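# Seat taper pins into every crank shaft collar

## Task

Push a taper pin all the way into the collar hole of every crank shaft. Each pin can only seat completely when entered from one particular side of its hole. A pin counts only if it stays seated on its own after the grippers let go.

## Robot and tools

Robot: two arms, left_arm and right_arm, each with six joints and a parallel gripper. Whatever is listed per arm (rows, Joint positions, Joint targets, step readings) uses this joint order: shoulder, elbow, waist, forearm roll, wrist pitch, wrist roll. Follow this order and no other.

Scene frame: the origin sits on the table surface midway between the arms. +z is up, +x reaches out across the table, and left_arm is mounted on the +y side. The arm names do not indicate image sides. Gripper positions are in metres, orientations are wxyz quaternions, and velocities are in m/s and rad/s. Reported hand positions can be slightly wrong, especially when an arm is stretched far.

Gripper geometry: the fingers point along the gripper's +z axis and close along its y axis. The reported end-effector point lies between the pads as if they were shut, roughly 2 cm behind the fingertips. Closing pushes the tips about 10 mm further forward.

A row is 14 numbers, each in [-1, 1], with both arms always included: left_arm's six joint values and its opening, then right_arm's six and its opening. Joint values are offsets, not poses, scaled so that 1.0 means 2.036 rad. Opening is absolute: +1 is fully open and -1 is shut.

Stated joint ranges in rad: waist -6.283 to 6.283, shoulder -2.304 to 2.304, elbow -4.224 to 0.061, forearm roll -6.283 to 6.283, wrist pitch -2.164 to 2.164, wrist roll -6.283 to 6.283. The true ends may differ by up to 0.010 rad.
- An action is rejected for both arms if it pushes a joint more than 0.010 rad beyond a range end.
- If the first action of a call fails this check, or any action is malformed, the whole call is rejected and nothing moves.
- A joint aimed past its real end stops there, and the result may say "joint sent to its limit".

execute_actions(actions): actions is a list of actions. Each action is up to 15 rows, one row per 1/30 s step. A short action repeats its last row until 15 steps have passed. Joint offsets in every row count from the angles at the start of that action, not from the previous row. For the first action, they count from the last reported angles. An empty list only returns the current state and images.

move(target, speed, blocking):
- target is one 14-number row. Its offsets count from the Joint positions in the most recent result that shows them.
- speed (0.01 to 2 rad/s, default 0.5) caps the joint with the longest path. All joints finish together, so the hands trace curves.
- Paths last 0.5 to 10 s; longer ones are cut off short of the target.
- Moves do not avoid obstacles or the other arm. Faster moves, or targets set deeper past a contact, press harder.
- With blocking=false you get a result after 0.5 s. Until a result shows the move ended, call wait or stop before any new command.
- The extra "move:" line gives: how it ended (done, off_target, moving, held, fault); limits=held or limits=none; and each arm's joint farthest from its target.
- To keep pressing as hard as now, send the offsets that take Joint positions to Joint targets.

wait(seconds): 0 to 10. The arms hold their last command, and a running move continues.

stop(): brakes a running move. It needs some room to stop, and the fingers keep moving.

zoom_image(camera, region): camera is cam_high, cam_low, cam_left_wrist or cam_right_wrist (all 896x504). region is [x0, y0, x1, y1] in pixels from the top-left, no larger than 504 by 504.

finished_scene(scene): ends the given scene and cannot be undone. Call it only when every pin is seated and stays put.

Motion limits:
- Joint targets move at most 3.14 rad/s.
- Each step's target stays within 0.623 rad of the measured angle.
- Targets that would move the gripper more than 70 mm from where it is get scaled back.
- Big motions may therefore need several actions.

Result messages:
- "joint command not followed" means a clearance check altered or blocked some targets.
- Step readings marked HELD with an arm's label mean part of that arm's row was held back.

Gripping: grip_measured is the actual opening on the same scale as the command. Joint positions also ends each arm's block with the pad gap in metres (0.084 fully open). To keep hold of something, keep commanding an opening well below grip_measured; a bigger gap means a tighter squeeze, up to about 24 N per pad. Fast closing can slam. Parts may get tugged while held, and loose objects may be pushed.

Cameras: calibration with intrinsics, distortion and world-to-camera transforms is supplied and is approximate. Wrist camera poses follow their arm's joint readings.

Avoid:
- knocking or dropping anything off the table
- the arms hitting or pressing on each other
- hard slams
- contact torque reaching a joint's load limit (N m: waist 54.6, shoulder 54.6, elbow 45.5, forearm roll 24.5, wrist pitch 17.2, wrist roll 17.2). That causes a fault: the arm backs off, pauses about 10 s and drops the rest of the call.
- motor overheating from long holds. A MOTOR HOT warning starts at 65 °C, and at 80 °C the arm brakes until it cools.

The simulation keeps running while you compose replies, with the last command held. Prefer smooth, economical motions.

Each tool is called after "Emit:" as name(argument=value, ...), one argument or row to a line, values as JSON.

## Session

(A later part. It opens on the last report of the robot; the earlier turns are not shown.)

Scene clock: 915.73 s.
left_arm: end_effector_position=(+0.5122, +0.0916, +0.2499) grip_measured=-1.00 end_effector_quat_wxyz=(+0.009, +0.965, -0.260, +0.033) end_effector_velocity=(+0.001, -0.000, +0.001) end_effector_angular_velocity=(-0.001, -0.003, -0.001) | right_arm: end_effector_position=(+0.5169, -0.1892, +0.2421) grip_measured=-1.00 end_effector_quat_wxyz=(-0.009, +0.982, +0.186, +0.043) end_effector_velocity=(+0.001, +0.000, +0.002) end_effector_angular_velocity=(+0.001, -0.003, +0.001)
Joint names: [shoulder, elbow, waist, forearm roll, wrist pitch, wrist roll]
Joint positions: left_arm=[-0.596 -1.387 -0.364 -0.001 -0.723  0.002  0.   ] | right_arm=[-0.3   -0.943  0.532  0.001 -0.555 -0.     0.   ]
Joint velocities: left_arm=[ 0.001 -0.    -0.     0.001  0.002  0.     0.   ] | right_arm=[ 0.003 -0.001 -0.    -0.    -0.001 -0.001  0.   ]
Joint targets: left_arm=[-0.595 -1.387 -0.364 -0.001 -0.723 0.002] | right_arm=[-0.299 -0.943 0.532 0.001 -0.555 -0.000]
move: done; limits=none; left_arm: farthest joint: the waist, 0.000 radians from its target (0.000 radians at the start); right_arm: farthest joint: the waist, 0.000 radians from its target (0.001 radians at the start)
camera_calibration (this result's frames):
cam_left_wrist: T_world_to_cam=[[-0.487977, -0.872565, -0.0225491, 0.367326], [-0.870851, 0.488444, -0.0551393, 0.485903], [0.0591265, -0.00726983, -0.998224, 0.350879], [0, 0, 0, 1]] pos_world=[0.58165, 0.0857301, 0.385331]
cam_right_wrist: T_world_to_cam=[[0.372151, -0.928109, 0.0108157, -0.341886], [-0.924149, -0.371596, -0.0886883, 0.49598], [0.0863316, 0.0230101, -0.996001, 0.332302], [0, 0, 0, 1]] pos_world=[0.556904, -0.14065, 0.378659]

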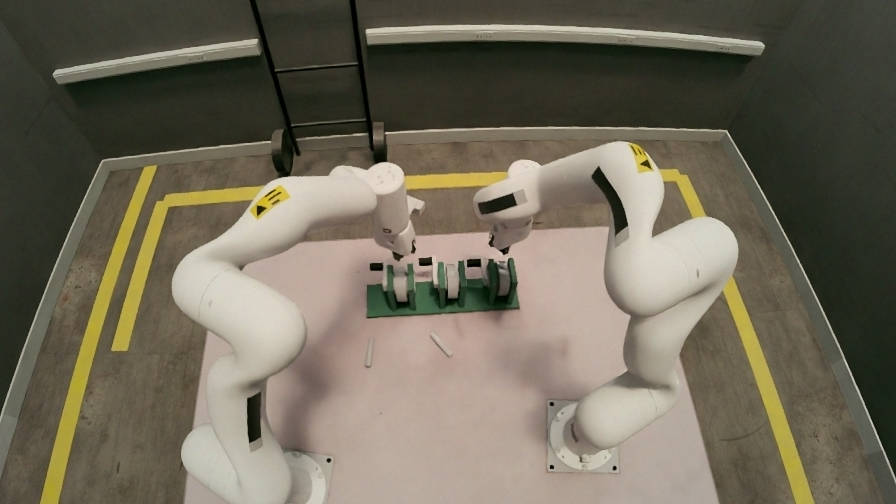

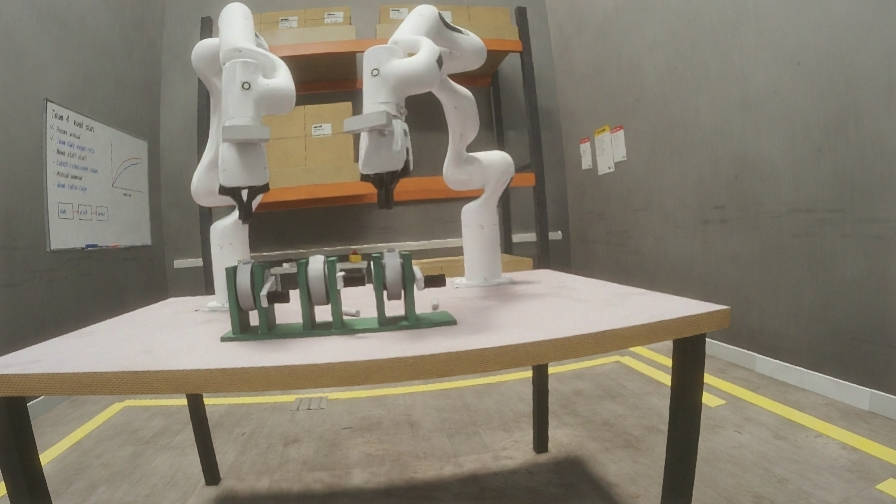

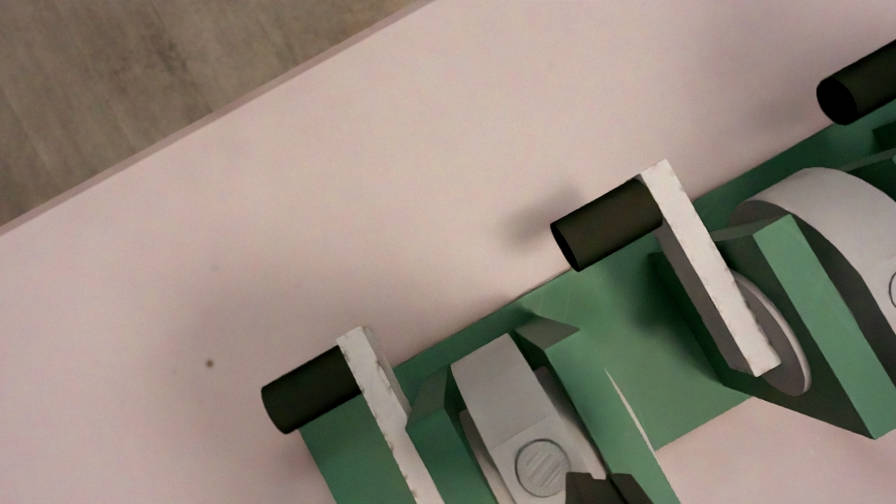

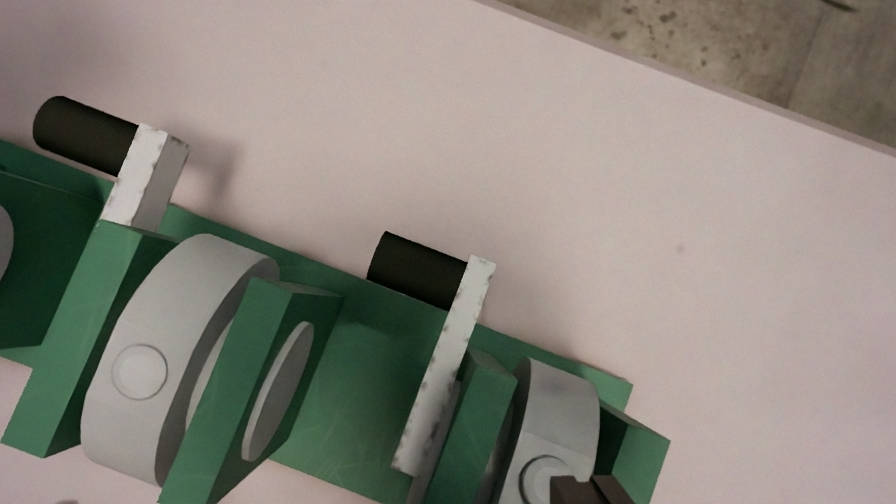

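Emit:
move(
  target=[-0.057,0,0,0,0.029,0,-1,-0.067,0,0,0,0.029,0,-1],
  speed=0.15,
)

Emit:
move(
  target=[-0.005,0.009,0,0,0.012,0,-1,-0.007,0.009,0.001,0,0.014,0,-1],
  speed=0.012,
)

Emit:
move(
  target=[0.06,0,0,0,0,0,-1,0.07,0,0,0,0,0,-1],
  speed=0.2,
)

Emit:
zoom_image(
  camera="cam_low",
  region=[210,235,430,335],
)

Scene clock: 932.60 s.
left_arm: end_effector_position=(+0.5097, +0.0931, +0.1762) grip_measured=-1.00 end_effector_quat_wxyz=(+0.002, +0.966, -0.260, +0.006) end_effector_velocity=(-0.000, +0.001, -0.001) end_effector_angular_velocity=(+0.001, +0.001, +0.001) | right_arm: end_effector_position=(+0.5106, -0.1917, +0.1735) grip_measured=-1.00 end_effector_quat_wxyz=(-0.001, +0.982, +0.186, +0.005) end_effector_velocity=(-0.001, -0.000, -0.000) end_effector_angular_velocity=(-0.001, +0.002, -0.000)
Joint names: [shoulder, elbow, waist, forearm roll, wrist pitch, wrist roll]
Joint positions: left_arm=[-0.712 -1.387 -0.364 -0.001 -0.664  0.002  0.   ] | right_arm=[-0.436 -0.943  0.532  0.001 -0.496 -0.     0.   ]
Joint velocities: left_arm=[-0.001  0.     0.001  0.     0.     0.     0.   ] | right_arm=[-0.     0.001  0.     0.    -0.001  0.     0.   ]
Joint targets: left_arm=[-0.712 -1.387 -0.364 -0.001 -0.664 0.002] | right_arm=[-0.436 -0.943 0.532 0.001 -0.496 -0.000]
move: done; limits=none; left_arm: farthest joint: the waist, 0.000 radians from its target (0.000 radians at the start); right_arm: farthest joint: the shoulder, 0.001 radians from its target (0.137 radians at the start)
camera_calibration (this result's frames):
cam_left_wrist: T_world_to_cam=[[-0.489085, -0.871924, -0.023353, 0.366359], [-0.872175, 0.489192, 0.00128583, 0.469557], [0.010303, 0.0209968, -0.999726, 0.299956], [0, 0, 0, 1]] pos_world=[0.585627, 0.0834358, 0.307826]
cam_right_wrist: T_world_to_cam=[[0.372867, -0.927826, 0.0104573, -0.341376], [-0.927765, -0.372976, -0.0118902, 0.47141], [0.0149324, -0.00526849, -0.999875, 0.296329], [0, 0, 0, 1]] pos_world=[0.560221, -0.139352, 0.305467]

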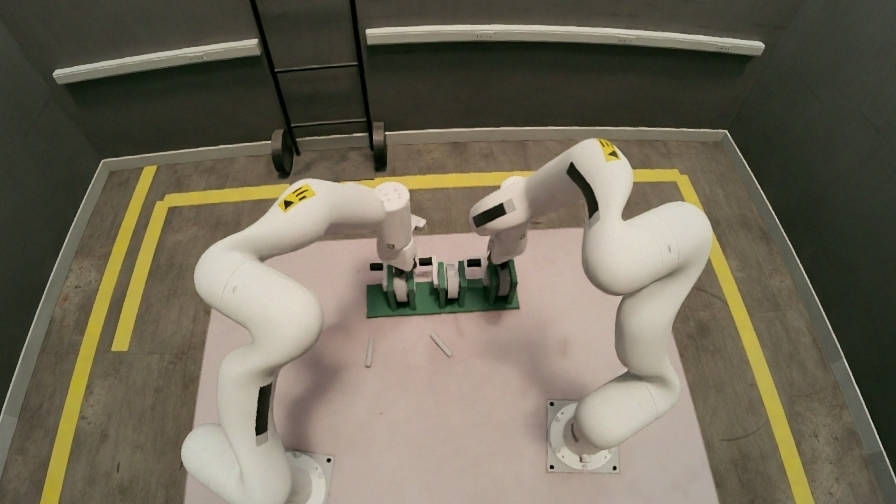

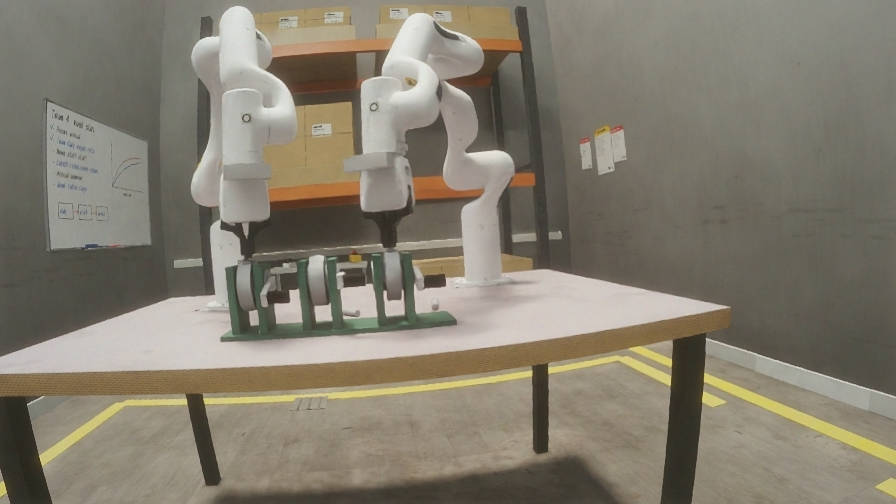

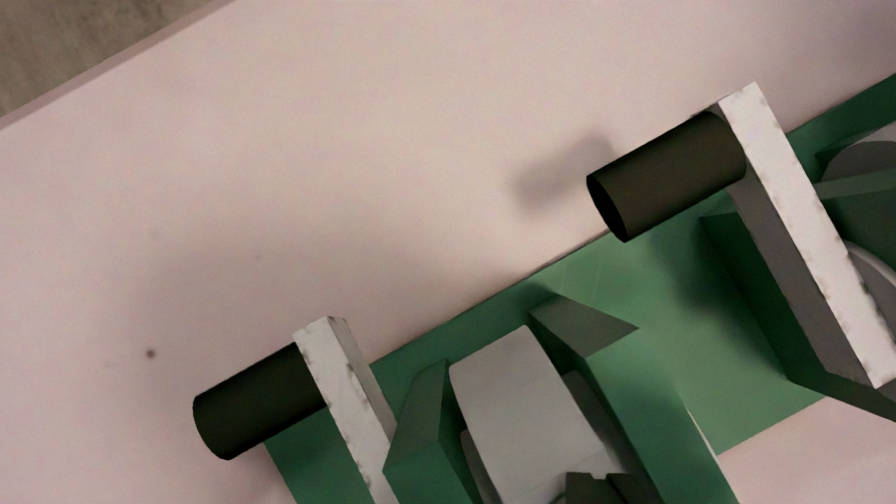

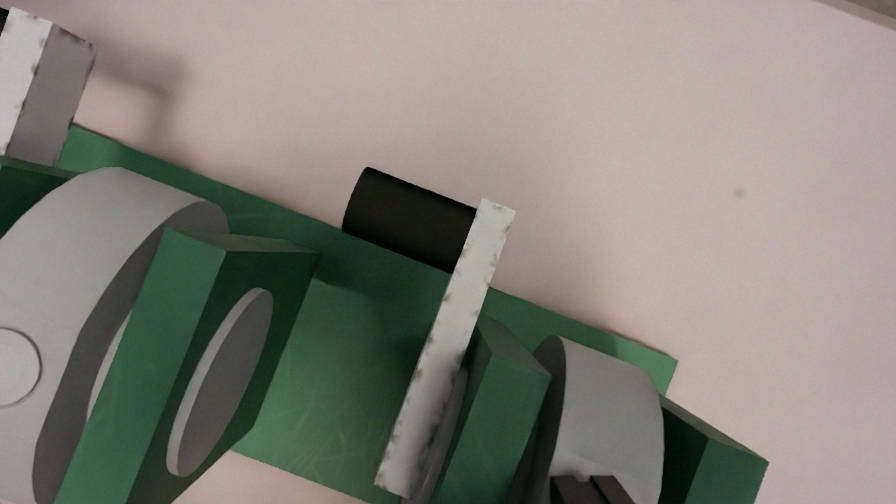

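Scene clock: 935.20 s.
left_arm: end_effector_position=(+0.5107, +0.0923, +0.1715) grip_measured=-1.00 end_effector_quat_wxyz=(+0.004, +0.966, -0.260, +0.012) end_effector_velocity=(+0.000, +0.001, +0.000) end_effector_angular_velocity=(+0.001, +0.001, +0.001) | right_arm: end_effector_position=(+0.5123, -0.1900, +0.1678) grip_measured=-1.00 end_effector_quat_wxyz=(-0.003, +0.982, +0.187, +0.012) end_effector_velocity=(+0.000, -0.000, +0.001) end_effector_angular_velocity=(+0.000, -0.001, -0.000)
Joint names: [shoulder, elbow, waist, forearm roll, wrist pitch, wrist roll]
Joint positions: left_arm=[-0.713 -1.377 -0.364 -0.001 -0.638  0.002  0.   ] | right_arm=[-0.444 -0.937  0.535  0.001 -0.468 -0.     0.   ]
Joint velocities: left_arm=[-0.    -0.001  0.001  0.    -0.003 -0.     0.   ] | right_arm=[ 0.002  0.001 -0.    -0.    -0.001  0.     0.   ]
Joint targets: left_arm=[-0.722 -1.369 -0.364 -0.001 -0.639 0.002] | right_arm=[-0.450 -0.925 0.535 0.001 -0.468 -0.000]
move: off_target (right_arm); limits=none; left_arm: farthest joint: the shoulder, 0.009 radians from its target (0.011 radians at the start); right_arm: farthest joint: the elbow, 0.012 radians from its target (0.018 radians at the start)
camera_calibration (this result's frames):
cam_left_wrist: T_world_to_cam=[[-0.488904, -0.872033, -0.023054, 0.365893], [-0.872047, 0.489253, -0.0128966, 0.473175], [0.0225255, 0.013799, -0.999651, 0.289641], [0, 0, 0, 1]] pos_world=[0.584992, 0.0835717, 0.304078]
cam_right_wrist: T_world_to_cam=[[0.374586, -0.927132, 0.0105831, -0.341083], [-0.926747, -0.374736, -0.0266925, 0.475226], [0.0287133, 0.000190792, -0.999588, 0.284476], [0, 0, 0, 1]] pos_world=[0.560012, -0.138199, 0.300653]

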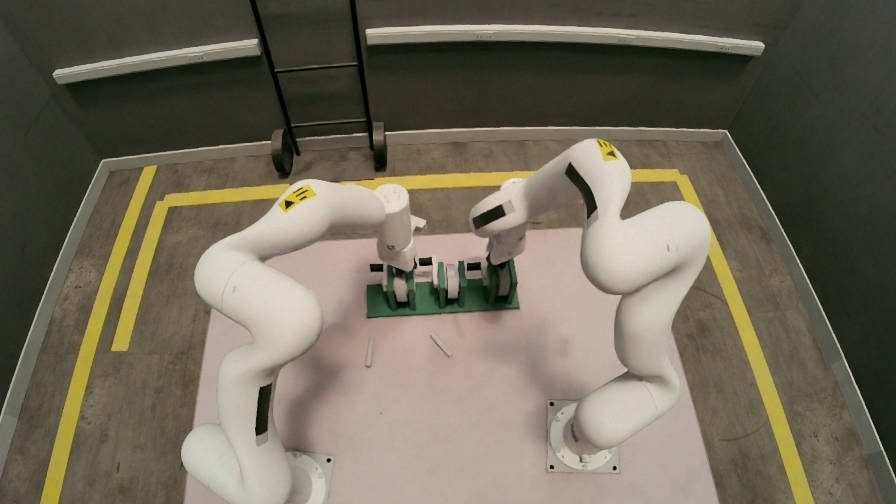

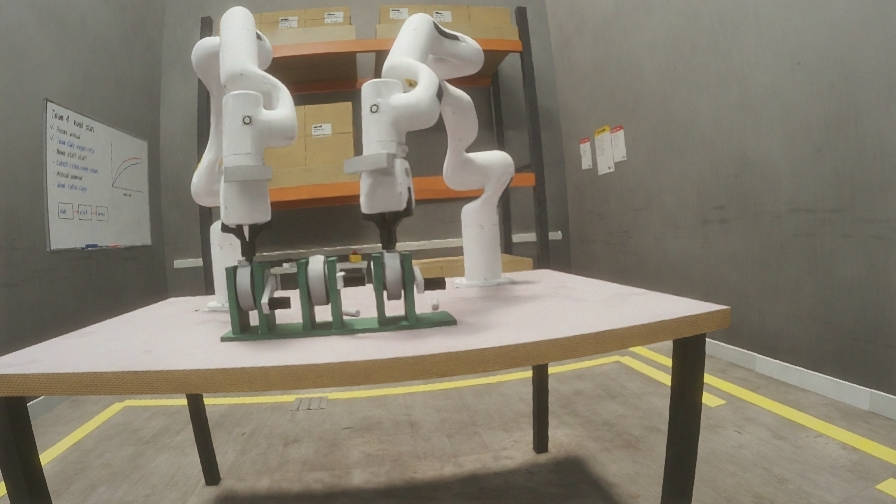

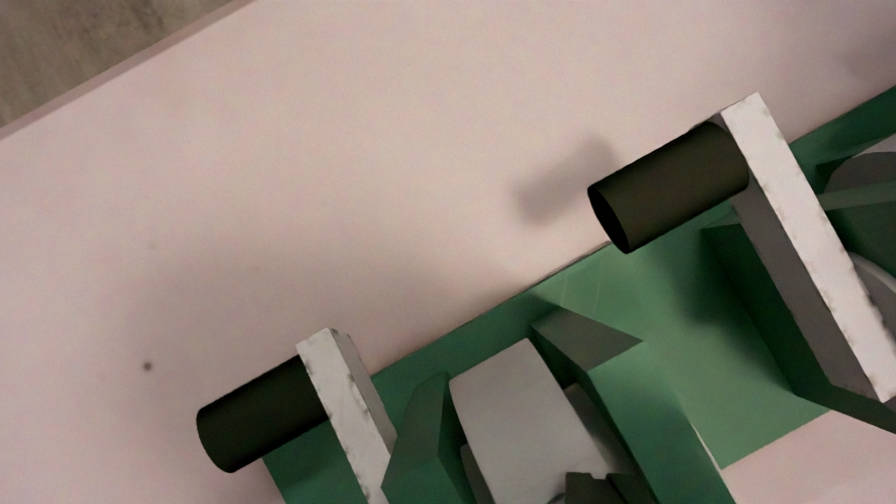

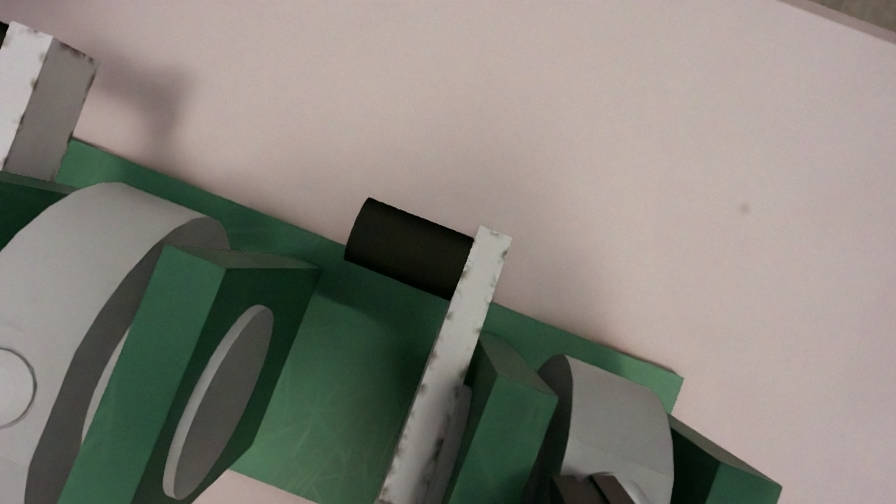

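Scene clock: 936.23 s.
left_arm: end_effector_position=(+0.5267, +0.0830, +0.2507) grip_measured=-1.00 end_effector_quat_wxyz=(+0.019, +0.963, -0.259, +0.071) end_effector_velocity=(-0.000, +0.000, +0.001) end_effector_angular_velocity=(+0.001, +0.000, -0.001) | right_arm: end_effector_position=(+0.5333, -0.1816, +0.2415) grip_measured=-1.00 end_effector_quat_wxyz=(-0.016, +0.979, +0.187, +0.082) end_effector_velocity=(+0.001, +0.001, +0.001) end_effector_angular_velocity=(+0.002, -0.004, +0.001)
Joint names: [shoulder, elbow, waist, forearm roll, wrist pitch, wrist roll]
Joint positions: left_arm=[-0.592 -1.377 -0.364 -0.001 -0.638  0.002  0.   ] | right_arm=[-0.301 -0.937  0.535  0.001 -0.468 -0.     0.   ]
Joint velocities: left_arm=[ 0.001 -0.001 -0.     0.001 -0.002  0.     0.   ] | right_arm=[ 0.002  0.     0.     0.     0.002 -0.     0.   ]
Joint targets: left_arm=[-0.591 -1.377 -0.364 -0.001 -0.638 0.002] | right_arm=[-0.301 -0.937 0.535 0.001 -0.468 -0.000]
move: done; limits=none; left_arm: farthest joint: the shoulder, 0.001 radians from its target (0.122 radians at the start); right_arm: farthest joint: the waist, 0.000 radians from its target (0.000 radians at the start)
camera_calibration (this result's frames):
cam_left_wrist: T_world_to_cam=[[-0.486571, -0.873383, -0.0212292, 0.365889], [-0.864336, 0.484784, -0.133817, 0.519305], [0.127166, -0.0467625, -0.990779, 0.316299], [0, 0, 0, 1]] pos_world=[0.586663, 0.0826014, 0.390641]
cam_right_wrist: T_world_to_cam=[[0.373145, -0.927704, 0.0112978, -0.341503], [-0.913912, -0.36964, -0.167721, 0.527887], [0.159771, 0.0522589, -0.98577, 0.293814], [0, 0, 0, 1]] pos_world=[0.56293, -0.13704, 0.382029]

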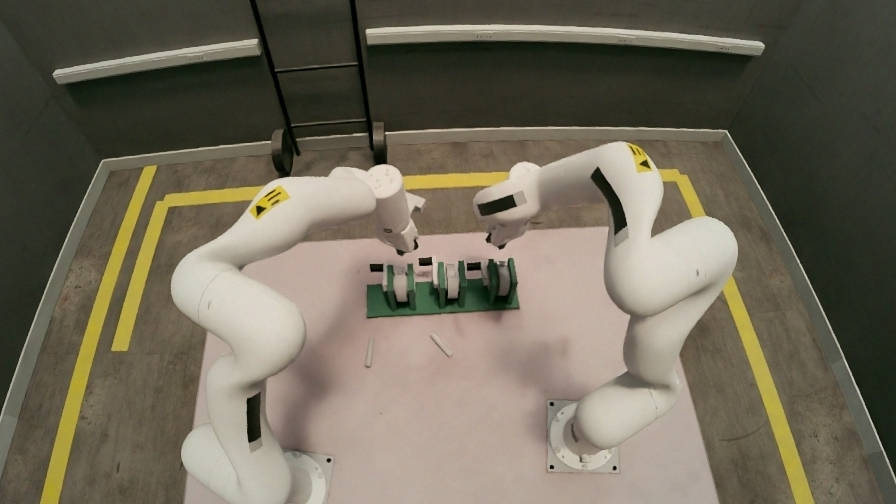

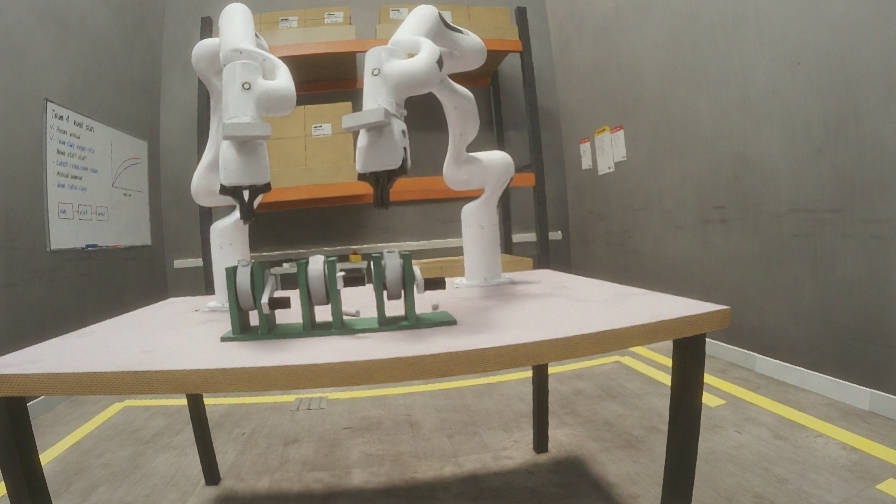

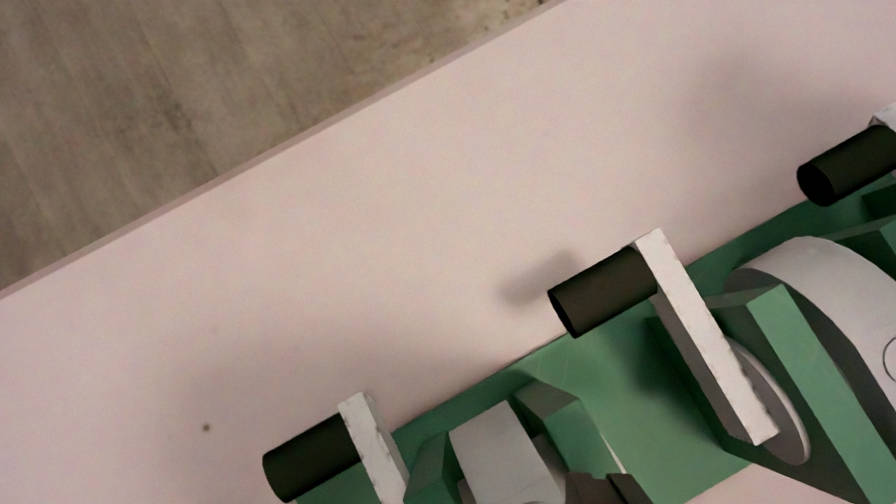

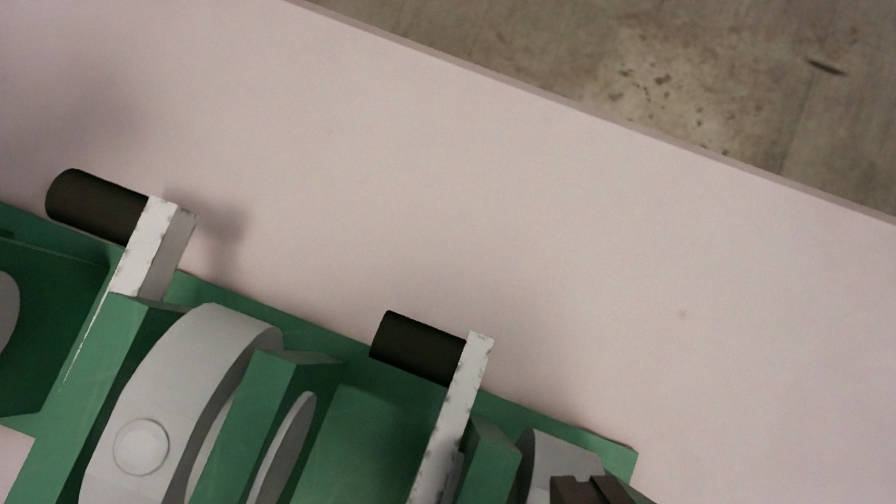

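Region (210, 235, 430, 335) of cam_low's 896x504 image, scaled by 2.291, with more detail than that image has; it fills the top 229 rows of this view, and the rest is white.

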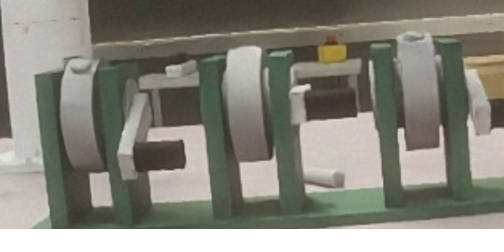

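Emit:
finished_scene(
  scene=2,
)

The scene is finished: the task was done.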